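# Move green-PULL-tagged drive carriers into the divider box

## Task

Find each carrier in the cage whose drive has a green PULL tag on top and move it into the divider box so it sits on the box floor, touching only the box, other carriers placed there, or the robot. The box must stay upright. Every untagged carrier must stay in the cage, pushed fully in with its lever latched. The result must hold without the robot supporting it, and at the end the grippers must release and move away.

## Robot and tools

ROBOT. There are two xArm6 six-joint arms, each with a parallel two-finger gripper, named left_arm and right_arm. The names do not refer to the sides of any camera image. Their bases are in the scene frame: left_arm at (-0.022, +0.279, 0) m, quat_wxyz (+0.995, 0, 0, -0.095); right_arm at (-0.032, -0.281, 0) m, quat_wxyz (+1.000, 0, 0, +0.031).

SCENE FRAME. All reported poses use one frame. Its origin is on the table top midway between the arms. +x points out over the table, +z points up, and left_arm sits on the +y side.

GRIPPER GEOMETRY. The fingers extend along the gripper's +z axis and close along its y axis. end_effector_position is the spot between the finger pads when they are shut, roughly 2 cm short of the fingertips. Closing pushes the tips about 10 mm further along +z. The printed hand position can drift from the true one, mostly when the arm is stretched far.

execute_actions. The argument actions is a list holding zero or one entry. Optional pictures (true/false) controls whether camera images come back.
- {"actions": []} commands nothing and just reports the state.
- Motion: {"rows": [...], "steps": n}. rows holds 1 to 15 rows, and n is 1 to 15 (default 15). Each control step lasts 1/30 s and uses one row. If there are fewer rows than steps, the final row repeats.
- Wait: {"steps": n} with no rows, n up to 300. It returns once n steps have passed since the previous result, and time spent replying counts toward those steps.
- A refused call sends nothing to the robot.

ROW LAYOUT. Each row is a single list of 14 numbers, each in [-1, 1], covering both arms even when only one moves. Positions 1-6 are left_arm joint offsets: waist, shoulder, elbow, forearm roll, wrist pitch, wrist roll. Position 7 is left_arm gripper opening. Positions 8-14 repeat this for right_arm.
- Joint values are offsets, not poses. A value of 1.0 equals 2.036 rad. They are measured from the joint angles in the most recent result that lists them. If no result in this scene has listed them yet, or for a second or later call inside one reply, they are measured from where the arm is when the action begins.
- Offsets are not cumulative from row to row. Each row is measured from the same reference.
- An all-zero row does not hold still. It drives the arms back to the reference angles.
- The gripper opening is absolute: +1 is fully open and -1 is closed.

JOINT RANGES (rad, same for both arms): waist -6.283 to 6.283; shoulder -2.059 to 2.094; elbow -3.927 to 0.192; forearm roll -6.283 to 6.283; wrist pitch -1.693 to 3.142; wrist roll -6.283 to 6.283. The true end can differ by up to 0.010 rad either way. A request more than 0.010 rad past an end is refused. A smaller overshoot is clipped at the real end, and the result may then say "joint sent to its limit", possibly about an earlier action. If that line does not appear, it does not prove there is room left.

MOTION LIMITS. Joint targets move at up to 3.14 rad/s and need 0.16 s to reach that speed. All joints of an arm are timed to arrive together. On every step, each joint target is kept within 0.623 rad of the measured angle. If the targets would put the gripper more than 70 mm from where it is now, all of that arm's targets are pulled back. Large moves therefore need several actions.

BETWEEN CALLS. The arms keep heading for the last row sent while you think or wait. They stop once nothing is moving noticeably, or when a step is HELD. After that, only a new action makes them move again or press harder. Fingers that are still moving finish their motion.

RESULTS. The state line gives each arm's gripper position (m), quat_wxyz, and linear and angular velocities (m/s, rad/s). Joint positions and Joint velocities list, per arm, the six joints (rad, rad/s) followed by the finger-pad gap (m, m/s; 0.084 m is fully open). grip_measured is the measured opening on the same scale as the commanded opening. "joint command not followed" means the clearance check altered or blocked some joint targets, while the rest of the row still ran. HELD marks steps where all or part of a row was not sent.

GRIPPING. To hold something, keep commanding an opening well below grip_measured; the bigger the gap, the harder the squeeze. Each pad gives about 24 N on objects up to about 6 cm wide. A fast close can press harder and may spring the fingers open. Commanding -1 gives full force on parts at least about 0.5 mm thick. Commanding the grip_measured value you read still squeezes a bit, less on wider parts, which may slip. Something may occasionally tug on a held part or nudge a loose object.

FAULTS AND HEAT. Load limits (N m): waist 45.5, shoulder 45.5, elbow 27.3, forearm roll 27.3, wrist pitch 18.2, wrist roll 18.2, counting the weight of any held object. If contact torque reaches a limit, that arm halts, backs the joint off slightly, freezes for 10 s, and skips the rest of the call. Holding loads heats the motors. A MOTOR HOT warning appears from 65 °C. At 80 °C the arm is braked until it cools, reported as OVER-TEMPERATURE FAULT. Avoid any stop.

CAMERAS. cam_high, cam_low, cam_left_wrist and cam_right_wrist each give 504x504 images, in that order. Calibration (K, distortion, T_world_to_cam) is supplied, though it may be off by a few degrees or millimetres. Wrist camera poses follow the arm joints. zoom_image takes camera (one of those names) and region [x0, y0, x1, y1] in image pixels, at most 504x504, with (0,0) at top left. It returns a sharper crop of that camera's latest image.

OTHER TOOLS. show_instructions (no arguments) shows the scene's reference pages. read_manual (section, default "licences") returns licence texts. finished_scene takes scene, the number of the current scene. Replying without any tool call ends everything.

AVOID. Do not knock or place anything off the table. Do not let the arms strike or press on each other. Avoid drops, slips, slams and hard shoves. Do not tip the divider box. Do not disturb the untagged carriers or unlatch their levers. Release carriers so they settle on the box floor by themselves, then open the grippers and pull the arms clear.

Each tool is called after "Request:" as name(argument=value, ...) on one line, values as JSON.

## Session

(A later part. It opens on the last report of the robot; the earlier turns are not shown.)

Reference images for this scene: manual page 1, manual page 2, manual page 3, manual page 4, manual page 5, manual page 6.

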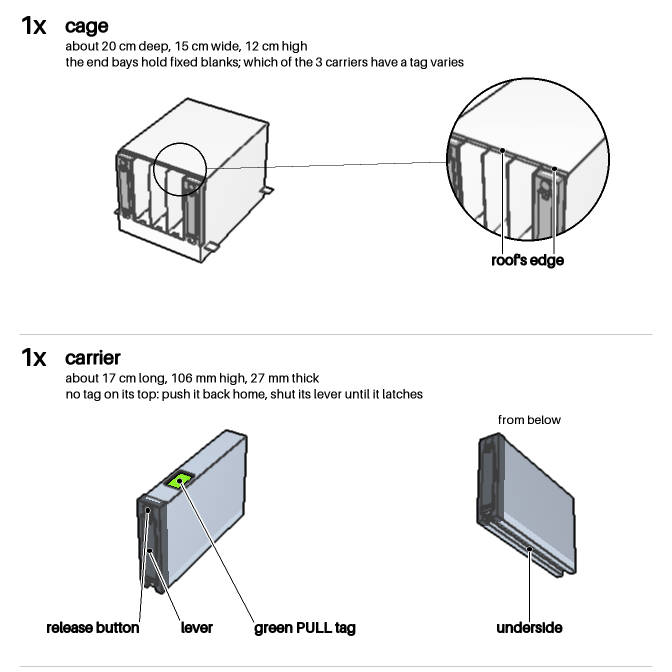

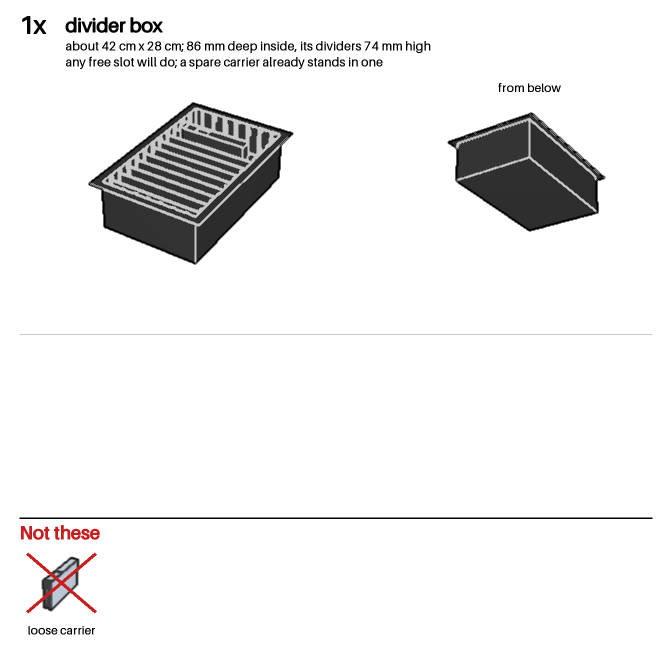

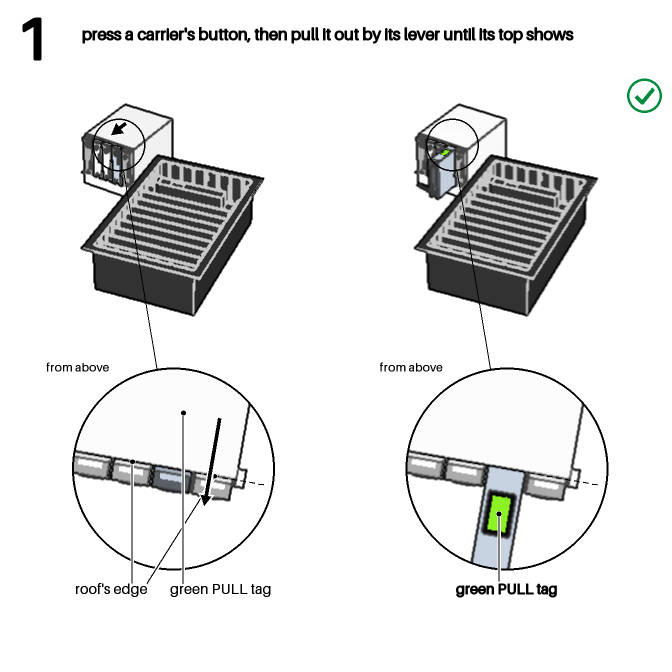

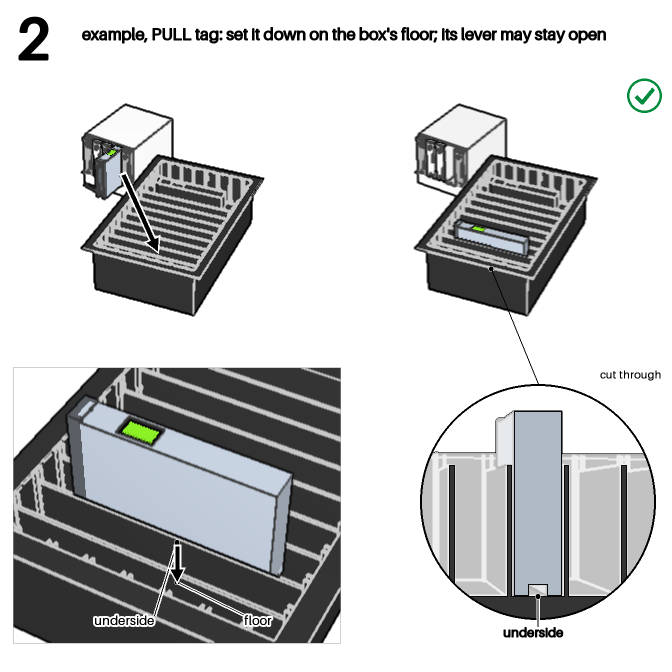

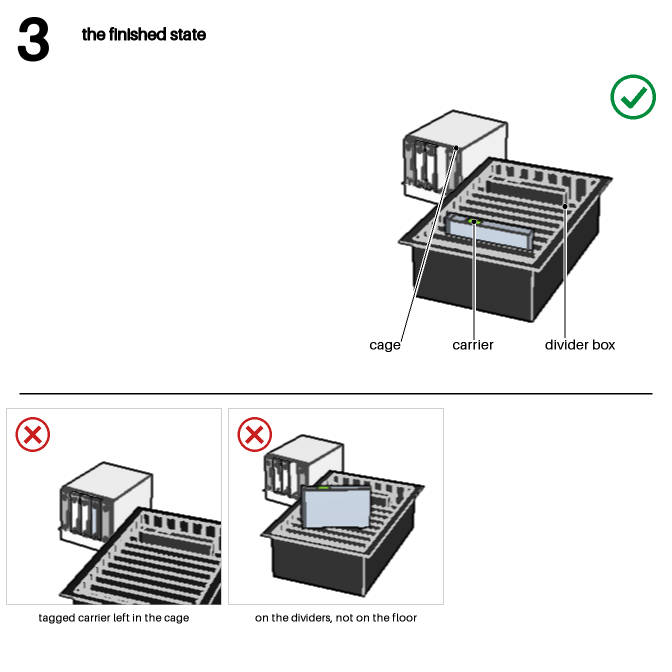

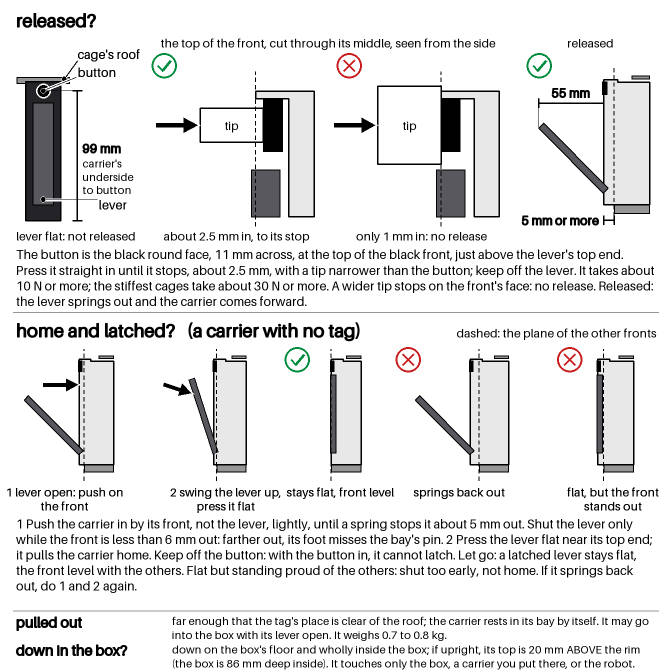

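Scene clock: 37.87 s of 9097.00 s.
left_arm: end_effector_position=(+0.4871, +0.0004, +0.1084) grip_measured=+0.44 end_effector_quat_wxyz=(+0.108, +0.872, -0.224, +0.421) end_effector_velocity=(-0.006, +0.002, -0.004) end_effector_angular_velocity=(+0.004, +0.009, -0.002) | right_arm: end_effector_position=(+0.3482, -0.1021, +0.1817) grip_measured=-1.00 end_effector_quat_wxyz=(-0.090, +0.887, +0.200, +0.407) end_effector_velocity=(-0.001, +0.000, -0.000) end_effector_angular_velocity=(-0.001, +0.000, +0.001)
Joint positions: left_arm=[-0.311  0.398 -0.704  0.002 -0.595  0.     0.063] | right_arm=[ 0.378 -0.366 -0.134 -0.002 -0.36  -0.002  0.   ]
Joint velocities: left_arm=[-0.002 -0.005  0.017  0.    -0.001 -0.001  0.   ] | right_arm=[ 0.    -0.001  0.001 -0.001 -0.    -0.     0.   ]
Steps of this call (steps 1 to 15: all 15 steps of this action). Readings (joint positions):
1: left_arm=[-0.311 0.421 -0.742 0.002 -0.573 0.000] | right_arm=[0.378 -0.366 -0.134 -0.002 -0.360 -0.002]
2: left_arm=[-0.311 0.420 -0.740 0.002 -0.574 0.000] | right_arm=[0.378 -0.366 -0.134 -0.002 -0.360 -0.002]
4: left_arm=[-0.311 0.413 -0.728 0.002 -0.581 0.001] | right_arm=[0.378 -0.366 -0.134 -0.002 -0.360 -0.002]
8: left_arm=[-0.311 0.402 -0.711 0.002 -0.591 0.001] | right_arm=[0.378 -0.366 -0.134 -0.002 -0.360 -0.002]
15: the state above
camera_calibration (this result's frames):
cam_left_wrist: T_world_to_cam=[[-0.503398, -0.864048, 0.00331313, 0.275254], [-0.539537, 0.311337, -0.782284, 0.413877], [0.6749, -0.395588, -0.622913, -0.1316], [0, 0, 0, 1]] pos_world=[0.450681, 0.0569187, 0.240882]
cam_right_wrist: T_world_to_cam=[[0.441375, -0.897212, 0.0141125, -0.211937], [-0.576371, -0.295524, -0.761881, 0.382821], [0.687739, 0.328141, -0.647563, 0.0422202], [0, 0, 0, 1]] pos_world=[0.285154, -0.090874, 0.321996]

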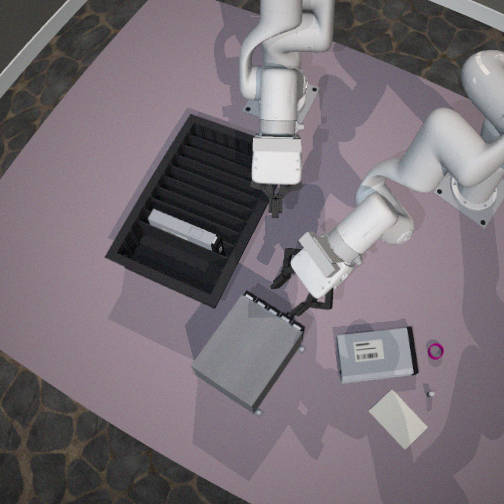

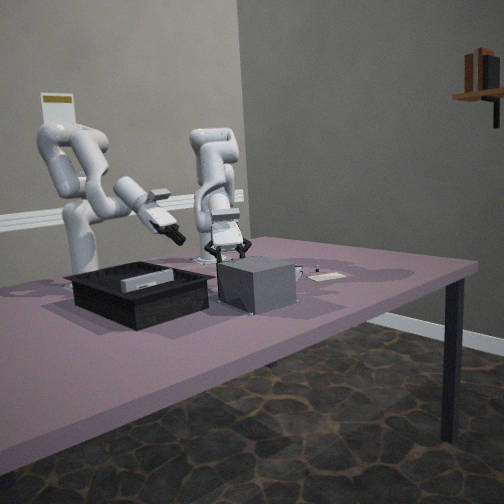

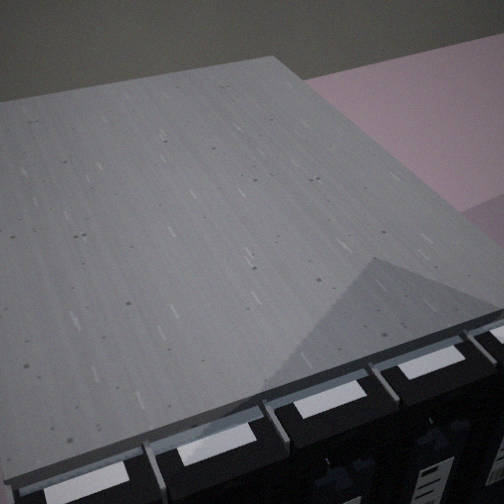

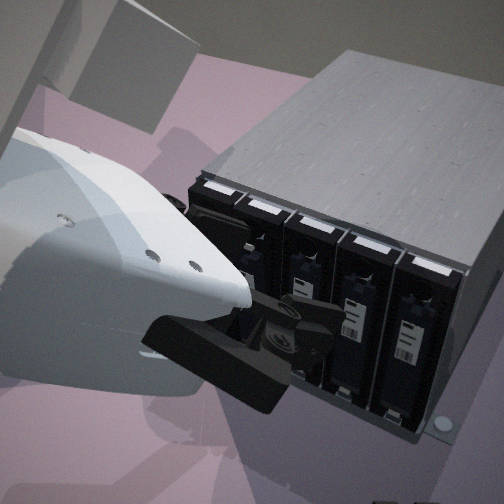

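Request:
execute_actions(actions=[{"rows":[[0,-0.03,0,0,0,0,0.45,0,0,0,0,0,0,-1],[0,-0.06,0,0,0,0,0.45,0,0,0,0,0,0,-1],[0,-0.09,0,0,0,0,0.45,0,0,0,0,0,0,-1],[0,-0.12,0,0,0,0,0.45,0,0,0,0,0,0,-1],[0,-0.12,0,0,0,0,0.45,0,0,0,0,0,0,-1],[0,-0.12,0,0,0,0,0.45,0,0,0,0,0,0,-1],[0,-0.12,0,0,0,0,0.45,0,0,0,0,0,0,-1],[0,-0.12,0,0,0,0,0.45,0,0,0,0,0,0,-1],[0,-0.12,0,0,0,0,0.45,0,0,0,0,0,0,-1],[0.0128,-0.12,-0.3414,0,0.8197,-0.1812,0,0,0,0,0,0,0,-1]]}], pictures=false)

Request:
execute_actions(actions=[{"steps":60}], pictures=false)

Request:
execute_actions(actions=[{"rows":[[0,0.0837,0,0,0,0,0,0,0,0,0,0,0,-1]]}], pictures=false)

Request:
execute_actions(actions=[{"steps":15}])

Scene clock: 46.83 s of 9097.00 s.
left_arm: end_effector_position=(+0.5287, -0.0192, +0.2529) grip_measured=+0.00 end_effector_quat_wxyz=(+0.144, +0.833, -0.184, +0.501) end_effector_velocity=(+0.228, -0.092, +0.281) end_effector_angular_velocity=(-0.452, +0.203, +0.299) | right_arm: end_effector_position=(+0.3482, -0.1021, +0.1817) grip_measured=-1.00 end_effector_quat_wxyz=(-0.090, +0.887, +0.200, +0.407) end_effector_velocity=(+0.000, -0.000, +0.001) end_effector_angular_velocity=(+0.001, -0.002, -0.001)
Joint positions: left_arm=[-0.306  0.196 -0.808  0.002 -0.485 -0.064  0.044] | right_arm=[ 0.378 -0.366 -0.134 -0.002 -0.36  -0.002  0.   ]
Joint velocities: left_arm=[ 0.043 -0.009 -1.032 -0.002  1.004 -0.556 -0.01 ] | right_arm=[ 0.    -0.001 -0.     0.001 -0.    -0.     0.   ]
Steps of this call (steps 1 to 15: the robot went on to your last target; steps 16 to 90: nothing new was sent; then 5.47 s passed at rest; steps 91 to 105: all 15 steps of this action). Readings (joint positions):
91: left_arm=[-0.311 0.399 -0.699 0.002 -0.593 0.000] | right_arm=[0.378 -0.366 -0.134 -0.002 -0.360 -0.002]
92: left_arm=[-0.311 0.396 -0.699 0.002 -0.593 0.000] | right_arm=[0.378 -0.366 -0.134 -0.002 -0.360 -0.002]
94: left_arm=[-0.311 0.369 -0.694 0.002 -0.590 0.000] | right_arm=[0.378 -0.366 -0.134 -0.002 -0.360 -0.002]
98: left_arm=[-0.311 0.275 -0.703 0.002 -0.593 0.000] | right_arm=[0.378 -0.366 -0.134 -0.002 -0.360 -0.002]
105: the state above

Scene clock: 48.83 s of 9097.00 s.
left_arm: end_effector_position=(+0.4790, +0.0224, +0.2687) grip_measured=-0.01 end_effector_quat_wxyz=(+0.034, +0.995, -0.053, +0.078) end_effector_velocity=(-0.000, -0.000, -0.000) end_effector_angular_velocity=(+0.000, +0.000, -0.001) | right_arm: end_effector_position=(+0.3482, -0.1021, +0.1817) grip_measured=-1.00 end_effector_quat_wxyz=(-0.090, +0.887, +0.200, +0.407) end_effector_velocity=(-0.000, +0.000, +0.000) end_effector_angular_velocity=(+0.000, -0.000, +0.000)
Joint positions: left_arm=[-0.284  0.154 -1.399  0.002  1.074 -0.368  0.044] | right_arm=[ 0.378 -0.366 -0.134 -0.002 -0.36  -0.002  0.   ]
Joint velocities: left_arm=[-0.  0. -0. -0.  0.  0.  0.] | right_arm=[ 0. -0.  0. -0. -0.  0.  0.]
Steps of this call (steps 1 to 60: the robot went on to your last target). Readings (joint positions):
1: left_arm=[-0.305 0.195 -0.842 0.002 -0.452 -0.082] | right_arm=[0.378 -0.366 -0.134 -0.002 -0.360 -0.002]
2: left_arm=[-0.304 0.192 -0.874 0.002 -0.420 -0.098] | right_arm=[0.378 -0.366 -0.134 -0.002 -0.360 -0.002]
4: left_arm=[-0.301 0.187 -0.938 0.002 -0.350 -0.131] | right_arm=[0.378 -0.366 -0.134 -0.002 -0.360 -0.002]
8: left_arm=[-0.296 0.178 -1.074 0.002 -0.167 -0.202] | right_arm=[0.378 -0.366 -0.134 -0.002 -0.360 -0.002]
60: the state above
All arms were judged still, so your last target was given up. Only a new action makes them travel on or press farther. Fingers that are still opening or closing keep moving.

Scene clock: 49.33 s of 9097.00 s.
left_arm: end_effector_position=(+0.4729, +0.0255, +0.1761) grip_measured=-0.01 end_effector_quat_wxyz=(+0.001, +0.999, -0.053, +0.003) end_effector_velocity=(+0.005, -0.003, +0.000) end_effector_angular_velocity=(-0.003, -0.006, -0.001) | right_arm: end_effector_position=(+0.3482, -0.1021, +0.1817) grip_measured=-1.00 end_effector_quat_wxyz=(-0.090, +0.887, +0.200, +0.407) end_effector_velocity=(-0.000, +0.000, -0.000) end_effector_angular_velocity=(-0.000, +0.000, +0.001)
Joint positions: left_arm=[-0.284  0.32  -1.4    0.002  1.074 -0.368  0.044] | right_arm=[ 0.378 -0.366 -0.134 -0.002 -0.36  -0.002  0.   ]
Joint velocities: left_arm=[ 0.     0.014 -0.019 -0.    -0.003  0.001 -0.   ] | right_arm=[ 0.001  0.     0.     0.     0.    -0.     0.   ]
Steps of this call (steps 1 to 15: all 15 steps of this action). Readings (joint positions):
1: left_arm=[-0.284 0.154 -1.399 0.002 1.074 -0.368] | right_arm=[0.378 -0.366 -0.134 -0.002 -0.360 -0.002]
2: left_arm=[-0.284 0.156 -1.399 0.002 1.074 -0.368] | right_arm=[0.378 -0.366 -0.134 -0.002 -0.360 -0.002]
4: left_arm=[-0.284 0.186 -1.406 0.002 1.073 -0.368] | right_arm=[0.378 -0.366 -0.134 -0.002 -0.360 -0.002]
8: left_arm=[-0.284 0.283 -1.393 0.002 1.075 -0.368] | right_arm=[0.378 -0.366 -0.134 -0.002 -0.360 -0.002]
15: the state above

Scene clock: 49.83 s of 9097.00 s.
left_arm: end_effector_position=(+0.4721, +0.0260, +0.1733) grip_measured=-0.01 end_effector_quat_wxyz=(-0.001, +0.999, -0.053, +0.001) end_effector_velocity=(-0.000, +0.000, -0.001) end_effector_angular_velocity=(+0.001, +0.002, -0.000) | right_arm: end_effector_position=(+0.3482, -0.1021, +0.1817) grip_measured=-1.00 end_effector_quat_wxyz=(-0.090, +0.887, +0.200, +0.407) end_effector_velocity=(+0.000, -0.000, -0.000) end_effector_angular_velocity=(-0.000, +0.001, -0.001)
Joint positions: left_arm=[-0.284  0.324 -1.399  0.002  1.074 -0.368  0.044] | right_arm=[ 0.378 -0.366 -0.134 -0.002 -0.36  -0.002  0.   ]
Joint velocities: left_arm=[-0.     0.002  0.001  0.     0.     0.     0.   ] | right_arm=[-0.     0.001 -0.     0.001 -0.    -0.001  0.   ]
Steps of this call (steps 1 to 15: the robot went on to your last target). Readings (joint positions):
1: left_arm=[-0.284 0.321 -1.400 0.002 1.074 -0.368] | right_arm=[0.378 -0.366 -0.134 -0.002 -0.360 -0.002]
2: left_arm=[-0.284 0.321 -1.400 0.002 1.074 -0.368] | right_arm=[0.378 -0.366 -0.134 -0.002 -0.360 -0.002]
4: left_arm=[-0.284 0.322 -1.400 0.002 1.074 -0.368] | right_arm=[0.378 -0.366 -0.134 -0.002 -0.360 -0.002]
8: left_arm=[-0.284 0.323 -1.399 0.002 1.074 -0.368] | right_arm=[0.378 -0.366 -0.134 -0.002 -0.360 -0.002]
15: the state above
All arms were judged still, so your last target was given up. Only a new action makes them travel on or press farther. Fingers that are still opening or closing keep moving.
camera_calibration (this result's frames):
cam_left_wrist: T_world_to_cam=[[-0.118862, -0.992691, 0.0209079, 0.108287], [-0.992906, 0.118899, 0.00053194, 0.531941], [-0.00301399, -0.0206964, -0.999781, 0.304704], [0, 0, 0, 1]] pos_world=[0.541958, 0.0505546, 0.30209]
cam_right_wrist: T_world_to_cam=[[0.441375, -0.897212, 0.0141124, -0.211937], [-0.576371, -0.295524, -0.761881, 0.382822], [0.687739, 0.328141, -0.647563, 0.0422202], [0, 0, 0, 1]] pos_world=[0.285154, -0.0908741, 0.321996]

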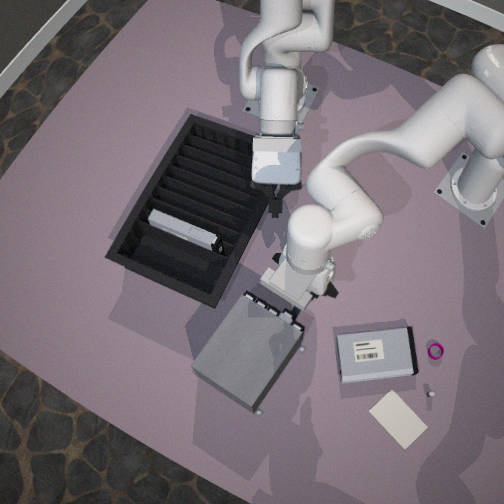

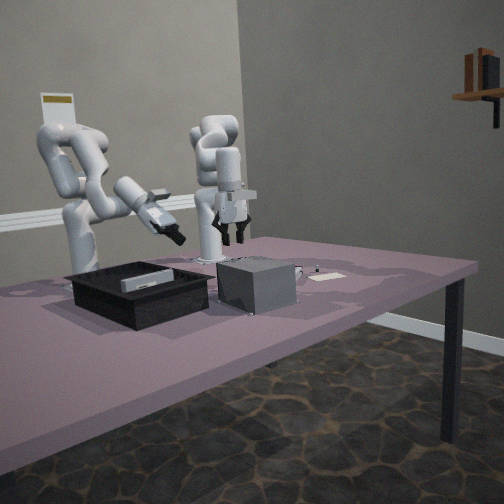

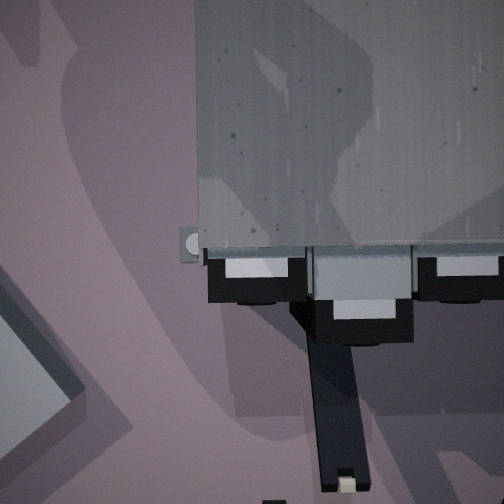

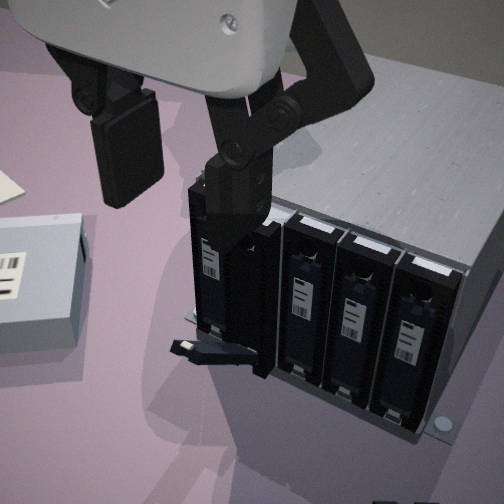

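Request:
execute_actions(actions=[{"rows":[[0,0.0693,0.0506,0,-0.1194,0,0,0,0,0,0,0,0,-1]]}], pictures=false)

Request:
execute_actions(actions=[{"steps":12}], pictures=false)

Request:
execute_actions(actions=[{"rows":[[0,0,0,0,0,0,-0.4,0,0,0,0,0,0,-1],[0,0,0,0,0,0,-0.4,0,0,0,0,0,0,-1],[0,0,0,0,0,0,-0.55,0,0,0,0,0,0,-1],[0,0,0,0,0,0,-0.55,0,0,0,0,0,0,-1],[0,0,0,0,0,0,-0.7,0,0,0,0,0,0,-1],[0,0,0,0,0,0,-0.7,0,0,0,0,0,0,-1],[0,0,0,0,0,0,-1,0,0,0,0,0,0,-1]],"steps":12}], pictures=false)

Request:
execute_actions(actions=[{"rows":[[-0.0017,-0.0067,0.0103,0,-0.0036,-0.0017,-1,0,0,0,0,0,0,-1],[-0.0034,-0.0134,0.0205,0,-0.0072,-0.0034,-1,0,0,0,0,0,0,-1],[-0.0052,-0.02,0.0308,0,-0.0108,-0.0052,-1,0,0,0,0,0,0,-1],[-0.0069,-0.0267,0.0411,0,-0.0144,-0.0069,-1,0,0,0,0,0,0,-1],[-0.0086,-0.0334,0.0514,0,-0.018,-0.0086,-1,0,0,0,0,0,0,-1],[-0.0103,-0.0401,0.0616,0,-0.0215,-0.0103,-1,0,0,0,0,0,0,-1],[-0.012,-0.0468,0.0719,0,-0.0251,-0.012,-1,0,0,0,0,0,0,-1],[-0.0138,-0.0534,0.0822,0,-0.0287,-0.0138,-1,0,0,0,0,0,0,-1],[-0.0155,-0.0601,0.0924,0,-0.0323,-0.0155,-1,0,0,0,0,0,0,-1],[-0.0172,-0.0668,0.1027,0,-0.0359,-0.0172,-1,0,0,0,0,0,0,-1]]}], pictures=false)

Request:
execute_actions(actions=[{"steps":12}])

Scene clock: 61.33 s of 9097.00 s.
left_arm: end_effector_position=(+0.4733, +0.0252, +0.0747) grip_measured=-0.01 end_effector_quat_wxyz=(-0.001, +0.999, -0.054, +0.000) end_effector_velocity=(+0.018, -0.009, +0.003) end_effector_angular_velocity=(-0.034, -0.066, +0.000) | right_arm: end_effector_position=(+0.3482, -0.1021, +0.1817) grip_measured=-1.00 end_effector_quat_wxyz=(-0.090, +0.887, +0.200, +0.407) end_effector_velocity=(+0.000, +0.000, +0.000) end_effector_angular_velocity=(+0.000, -0.001, +0.000)
Joint positions: left_arm=[-0.284  0.462 -1.299  0.002  0.837 -0.368  0.044] | right_arm=[ 0.378 -0.366 -0.134 -0.002 -0.36  -0.002  0.   ]
Joint velocities: left_arm=[ 0.     0.011 -0.008 -0.    -0.077  0.     0.   ] | right_arm=[ 0. -0. -0. -0. -0. -0.  0.]
Steps of this call (steps 1 to 90: nothing new was sent; then 8.00 s passed at rest; steps 91 to 105: all 15 steps of this action). Readings (joint positions):
91: left_arm=[-0.284 0.324 -1.398 0.002 1.074 -0.368] | right_arm=[0.378 -0.366 -0.134 -0.002 -0.360 -0.002]
92: left_arm=[-0.284 0.325 -1.398 0.002 1.070 -0.368] | right_arm=[0.378 -0.366 -0.134 -0.002 -0.360 -0.002]
94: left_arm=[-0.284 0.343 -1.387 0.002 1.030 -0.368] | right_arm=[0.378 -0.366 -0.134 -0.002 -0.360 -0.002]
98: left_arm=[-0.284 0.420 -1.327 0.002 0.915 -0.368] | right_arm=[0.378 -0.366 -0.134 -0.002 -0.360 -0.002]
105: the state above

Scene clock: 61.73 s of 9097.00 s.
left_arm: end_effector_position=(+0.4730, +0.0254, +0.0723) grip_measured=-0.01 end_effector_quat_wxyz=(-0.001, +0.999, -0.054, +0.000) end_effector_velocity=(-0.001, +0.000, -0.002) end_effector_angular_velocity=(+0.001, +0.002, -0.000) | right_arm: end_effector_position=(+0.3482, -0.1021, +0.1817) grip_measured=-1.00 end_effector_quat_wxyz=(-0.090, +0.887, +0.200, +0.407) end_effector_velocity=(-0.000, +0.000, -0.000) end_effector_angular_velocity=(+0.000, +0.001, +0.001)
Joint positions: left_arm=[-0.284  0.465 -1.296  0.002  0.831 -0.368  0.044] | right_arm=[ 0.378 -0.366 -0.134 -0.002 -0.36  -0.002  0.   ]
Joint velocities: left_arm=[-0.     0.002  0.002  0.    -0.001 -0.    -0.   ] | right_arm=[ 0.001 -0.     0.    -0.001  0.     0.001  0.   ]
Steps of this call (steps 1 to 12: the robot went on to your last target). Readings (joint positions):
1: left_arm=[-0.284 0.462 -1.299 0.002 0.835 -0.368] | right_arm=[0.378 -0.366 -0.134 -0.002 -0.360 -0.002]
2: left_arm=[-0.284 0.462 -1.299 0.002 0.834 -0.368] | right_arm=[0.378 -0.366 -0.134 -0.002 -0.360 -0.002]
4: left_arm=[-0.284 0.463 -1.298 0.002 0.832 -0.368] | right_arm=[0.378 -0.366 -0.134 -0.002 -0.360 -0.002]
8: left_arm=[-0.284 0.464 -1.296 0.002 0.831 -0.368] | right_arm=[0.378 -0.366 -0.134 -0.002 -0.360 -0.002]
12: the state above

Scene clock: 62.13 s of 9097.00 s.
left_arm: end_effector_position=(+0.4730, +0.0254, +0.0723) grip_measured=-0.64 end_effector_quat_wxyz=(-0.001, +0.999, -0.054, +0.000) end_effector_velocity=(+0.000, -0.000, +0.001) end_effector_angular_velocity=(-0.001, -0.001, +0.000) | right_arm: end_effector_position=(+0.3482, -0.1021, +0.1817) grip_measured=-1.00 end_effector_quat_wxyz=(-0.090, +0.887, +0.200, +0.407) end_effector_velocity=(-0.000, +0.000, -0.000) end_effector_angular_velocity=(-0.001, +0.000, +0.001)
Joint positions: left_arm=[-0.284  0.465 -1.296  0.002  0.831 -0.368  0.016] | right_arm=[ 0.378 -0.366 -0.134 -0.002 -0.36  -0.002  0.   ]
Joint velocities: left_arm=[ 0.    -0.002  0.     0.     0.     0.     0.   ] | right_arm=[ 0.     0.001 -0.    -0.001  0.    -0.001  0.   ]
Steps of this call (steps 1 to 12: all 12 steps of this action). Readings (joint positions):
1: left_arm=[-0.284 0.465 -1.296 0.002 0.831 -0.368] | right_arm=[0.378 -0.366 -0.134 -0.002 -0.360 -0.002]
2: left_arm=[-0.284 0.465 -1.296 0.002 0.831 -0.368] | right_arm=[0.378 -0.366 -0.134 -0.002 -0.360 -0.002]
4: left_arm=[-0.284 0.465 -1.296 0.002 0.831 -0.368] | right_arm=[0.378 -0.366 -0.134 -0.002 -0.360 -0.002]
8: left_arm=[-0.284 0.465 -1.296 0.002 0.831 -0.369] | right_arm=[0.378 -0.366 -0.134 -0.002 -0.360 -0.002]
12: the state above

Scene clock: 62.63 s of 9097.00 s.
left_arm: end_effector_position=(+0.4271, +0.0300, +0.0723) grip_measured=-0.64 end_effector_quat_wxyz=(-0.001, +0.999, -0.054, +0.000) end_effector_velocity=(-0.045, +0.007, -0.000) end_effector_angular_velocity=(-0.004, -0.007, +0.002) | right_arm: end_effector_position=(+0.3482, -0.1021, +0.1817) grip_measured=-1.00 end_effector_quat_wxyz=(-0.090, +0.887, +0.200, +0.407) end_effector_velocity=(+0.000, +0.000, +0.001) end_effector_angular_velocity=(+0.002, -0.002, -0.000)
Joint positions: left_arm=[-0.317  0.339 -1.103  0.002  0.765 -0.401  0.016] | right_arm=[ 0.378 -0.366 -0.134 -0.002 -0.36  -0.002  0.   ]
Joint velocities: left_arm=[-0.031 -0.128  0.194  0.    -0.074 -0.034 -0.   ] | right_arm=[ 0.001 -0.002 -0.     0.001  0.     0.001  0.   ]
Steps of this call (steps 1 to 15: all 15 steps of this action). Readings (joint positions):
1: left_arm=[-0.284 0.465 -1.296 0.002 0.831 -0.368] | right_arm=[0.378 -0.366 -0.134 -0.002 -0.360 -0.002]
2: left_arm=[-0.285 0.464 -1.294 0.002 0.830 -0.369] | right_arm=[0.378 -0.366 -0.134 -0.002 -0.360 -0.002]
4: left_arm=[-0.287 0.454 -1.280 0.002 0.824 -0.371] | right_arm=[0.378 -0.366 -0.134 -0.002 -0.360 -0.002]
8: left_arm=[-0.297 0.414 -1.217 0.002 0.803 -0.382] | right_arm=[0.378 -0.366 -0.134 -0.002 -0.360 -0.002]
15: the state above

Scene clock: 63.03 s of 9097.00 s.
left_arm: end_effector_position=(+0.4235, +0.0307, +0.0722) grip_measured=-0.64 end_effector_quat_wxyz=(-0.000, +0.999, -0.054, +0.000) end_effector_velocity=(-0.001, +0.000, -0.000) end_effector_angular_velocity=(+0.000, +0.000, -0.001) | right_arm: end_effector_position=(+0.3482, -0.1021, +0.1817) grip_measured=-1.00 end_effector_quat_wxyz=(-0.090, +0.887, +0.200, +0.407) end_effector_velocity=(+0.000, -0.000, -0.000) end_effector_angular_velocity=(+0.000, +0.000, -0.001)
Joint positions: left_arm=[-0.319  0.329 -1.087  0.002  0.758 -0.403  0.016] | right_arm=[ 0.378 -0.366 -0.134 -0.002 -0.36  -0.002  0.   ]
Joint velocities: left_arm=[-0.    -0.002  0.003  0.    -0.     0.001  0.   ] | right_arm=[-0.     0.     0.     0.002 -0.    -0.     0.   ]
Steps of this call (steps 1 to 12: the robot went on to your last target). Readings (joint positions):
1: left_arm=[-0.318 0.336 -1.098 0.002 0.762 -0.401] | right_arm=[0.378 -0.366 -0.134 -0.002 -0.360 -0.002]
2: left_arm=[-0.318 0.334 -1.095 0.002 0.761 -0.402] | right_arm=[0.378 -0.366 -0.134 -0.002 -0.360 -0.002]
4: left_arm=[-0.319 0.331 -1.091 0.002 0.759 -0.403] | right_arm=[0.378 -0.366 -0.134 -0.002 -0.360 -0.002]
8: left_arm=[-0.319 0.329 -1.088 0.002 0.758 -0.403] | right_arm=[0.378 -0.366 -0.134 -0.002 -0.360 -0.002]
12: the state above
camera_calibration (this result's frames):
cam_left_wrist: T_world_to_cam=[[-0.119175, -0.992646, 0.021235, 0.109469], [-0.992868, 0.119217, 0.000730485, 0.483195], [-0.00325669, -0.0209965, -0.999774, 0.20365], [0, 0, 0, 1]] pos_world=[0.493459, 0.0553352, 0.200926]
cam_right_wrist: T_world_to_cam=[[0.441375, -0.897212, 0.0141123, -0.211937], [-0.57637, -0.295524, -0.761881, 0.382822], [0.687739, 0.328141, -0.647563, 0.0422202], [0, 0, 0, 1]] pos_world=[0.285154, -0.0908741, 0.321996]

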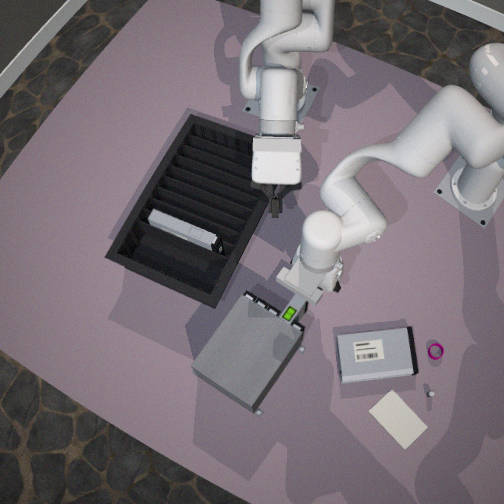

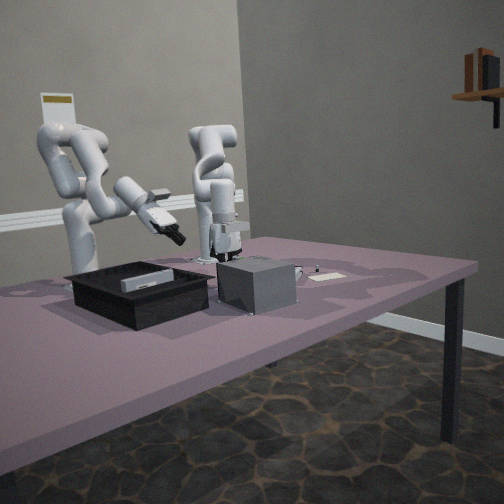

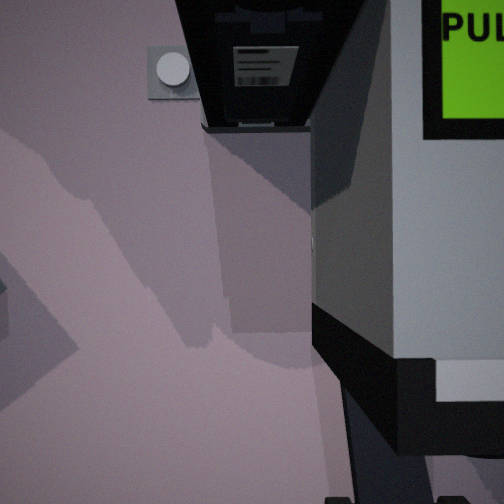

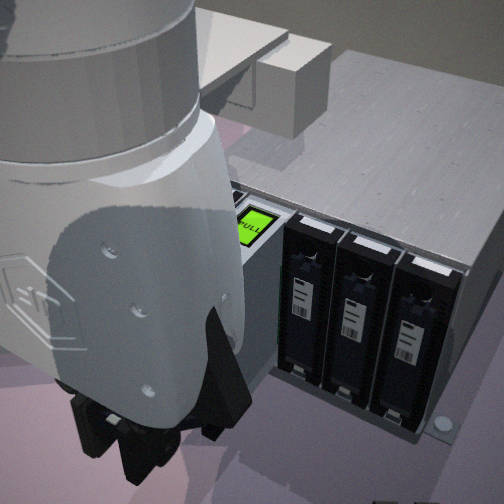

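Request:
execute_actions(actions=[{"rows":[[-0.0023,-0.0074,0.0107,0,-0.0033,-0.0023,-1,-0.66,0,0,0,0,0,-1],[-0.0046,-0.0147,0.0213,0,-0.0066,-0.0046,-1,-0.66,0,0,0,0,0,-1],[-0.0069,-0.0221,0.032,0,-0.0099,-0.0069,-1,-0.66,0,0,0,0,0,-1],[-0.0092,-0.0295,0.0427,0,-0.0132,-0.0092,-1,-0.66,0,0,0,0,0,-1],[-0.0115,-0.0369,0.0534,0,-0.0165,-0.0115,-1,-0.66,0,0,0,0,0,-1],[-0.0138,-0.0442,0.064,0,-0.0198,-0.0138,-1,-0.66,0,0,0,0,0,-1],[-0.0161,-0.0516,0.0747,0,-0.0231,-0.0161,-1,-0.66,0,0,0,0,0,-1],[-0.0188,-0.0588,0.0846,0,-0.0258,-0.0188,-1,-0.66,0,0,0,0,0,-1],[-0.0215,-0.066,0.0944,0,-0.0284,-0.0215,-1,-0.66,0,0,0,0,0,-1],[-0.0242,-0.0732,0.1043,0,-0.0311,-0.0242,-1,-0.66,0,0,0,0,0,-1],[-0.0269,-0.0805,0.1142,0,-0.0337,-0.0269,-1,-0.66,0,0,0,0,0,-1],[-0.0296,-0.0877,0.1241,0,-0.0364,-0.0296,-1,-0.66,0,0,0,0,0,-1],[-0.0323,-0.0949,0.1339,0,-0.039,-0.0323,-1,-0.66,0,0,0,0,0,-1],[-0.035,-0.1021,0.1438,0,-0.0417,-0.035,-1,-0.66,0,0,0,0,0,-1]]}], pictures=false)

Request:
execute_actions(actions=[{"steps":45}])

Scene clock: 74.80 s of 9097.00 s.
left_arm: end_effector_position=(+0.3636, +0.0368, +0.0724) grip_measured=-0.64 end_effector_quat_wxyz=(-0.001, +0.999, -0.054, +0.000) end_effector_velocity=(-0.167, +0.019, +0.001) end_effector_angular_velocity=(-0.003, -0.004, -0.001) | right_arm: end_effector_position=(+0.3879, -0.2607, +0.1818) grip_measured=-1.00 end_effector_quat_wxyz=(-0.010, +0.909, +0.023, +0.417) end_effector_velocity=(+0.019, -0.390, +0.000) end_effector_angular_velocity=(-0.000, -0.000, -0.929)
Joint positions: left_arm=[-0.372  0.173 -0.865  0.002  0.693 -0.456  0.016] | right_arm=[-0.013 -0.366 -0.134 -0.001 -0.36  -0.002  0.   ]
Joint velocities: left_arm=[-0.16  -0.436  0.595  0.    -0.164 -0.159  0.   ] | right_arm=[-0.93   0.    -0.    -0.001 -0.     0.     0.   ]
Steps of this call (steps 1 to 30: the robot went on to your last target; steps 31 to 90: nothing new was sent; then 8.27 s passed at rest; steps 91 to 105: all 15 steps of this action). Readings (joint positions):
91: left_arm=[-0.319 0.329 -1.087 0.002 0.758 -0.404] | right_arm=[0.378 -0.366 -0.134 -0.002 -0.360 -0.002]
92: left_arm=[-0.320 0.327 -1.085 0.002 0.757 -0.404] | right_arm=[0.375 -0.366 -0.134 -0.002 -0.360 -0.002]
94: left_arm=[-0.323 0.317 -1.070 0.002 0.752 -0.407] | right_arm=[0.338 -0.366 -0.134 -0.002 -0.360 -0.002]
98: left_arm=[-0.337 0.273 -1.005 0.002 0.733 -0.421] | right_arm=[0.204 -0.366 -0.134 -0.001 -0.360 -0.002]
105: the state above

Scene clock: 76.30 s of 9097.00 s.
left_arm: end_effector_position=(+0.3439, +0.0394, +0.0721) grip_measured=-0.64 end_effector_quat_wxyz=(-0.000, +0.999, -0.054, +0.000) end_effector_velocity=(+0.000, -0.000, +0.000) end_effector_angular_velocity=(-0.000, -0.001, +0.000) | right_arm: end_effector_position=(+0.2284, -0.6113, +0.1817) grip_measured=-1.00 end_effector_quat_wxyz=(+0.182, +0.819, -0.395, +0.375) end_effector_velocity=(-0.001, -0.001, +0.001) end_effector_angular_velocity=(-0.002, -0.002, -0.003)
Joint positions: left_arm=[-0.391  0.121 -0.795  0.002  0.673 -0.475  0.016] | right_arm=[-0.965 -0.366 -0.134 -0.002 -0.36  -0.002  0.   ]
Joint velocities: left_arm=[-0.    -0.001 -0.     0.     0.    -0.001 -0.   ] | right_arm=[-0.002 -0.002 -0.001  0.001 -0.     0.     0.   ]
Steps of this call (steps 1 to 45: the robot went on to your last target). Readings (joint positions):
1: left_arm=[-0.377 0.159 -0.846 0.002 0.688 -0.461] | right_arm=[-0.044 -0.366 -0.134 -0.001 -0.360 -0.002]
2: left_arm=[-0.381 0.147 -0.830 0.002 0.684 -0.465] | right_arm=[-0.075 -0.366 -0.134 -0.001 -0.360 -0.002]
4: left_arm=[-0.387 0.133 -0.811 0.002 0.678 -0.470] | right_arm=[-0.137 -0.366 -0.134 -0.001 -0.360 -0.002]
8: left_arm=[-0.390 0.124 -0.799 0.002 0.674 -0.474] | right_arm=[-0.262 -0.366 -0.134 -0.001 -0.360 -0.002]
45: the state above
camera_calibration (this result's frames):
cam_left_wrist: T_world_to_cam=[[-0.119275, -0.99263, 0.0214125, 0.108664], [-0.992856, 0.119317, 0.000700402, 0.403101], [-0.00325012, -0.021176, -0.99977, 0.203532], [0, 0, 0, 1]] pos_world=[0.413844, 0.0640763, 0.200876]
cam_right_wrist: T_world_to_cam=[[-0.774347, -0.632603, 0.0141388, -0.176483], [-0.418077, 0.494725, -0.761879, 0.610176], [0.474972, -0.59587, -0.647565, -0.224506], [0, 0, 0, 1]] pos_world=[0.225076, -0.547289, 0.321993]

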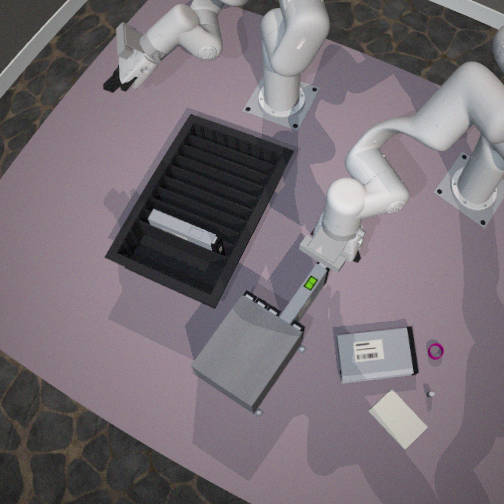

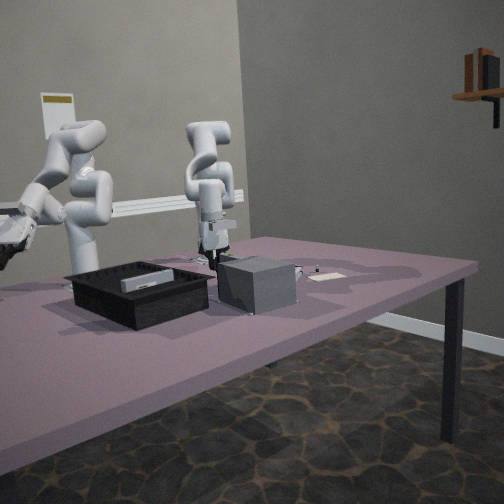

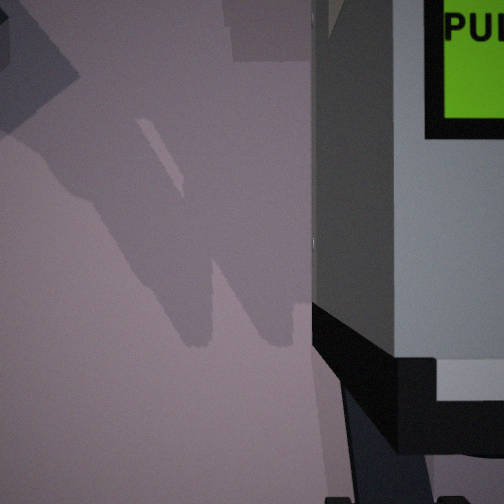

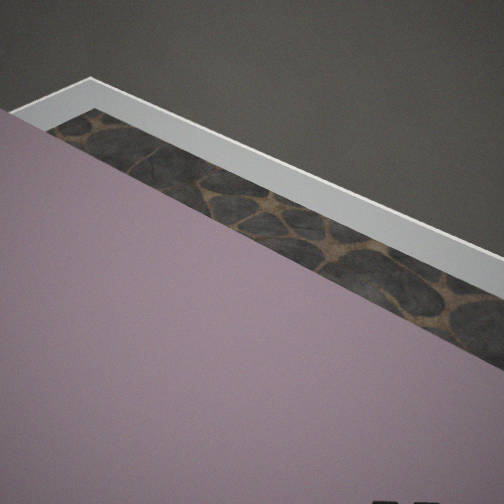

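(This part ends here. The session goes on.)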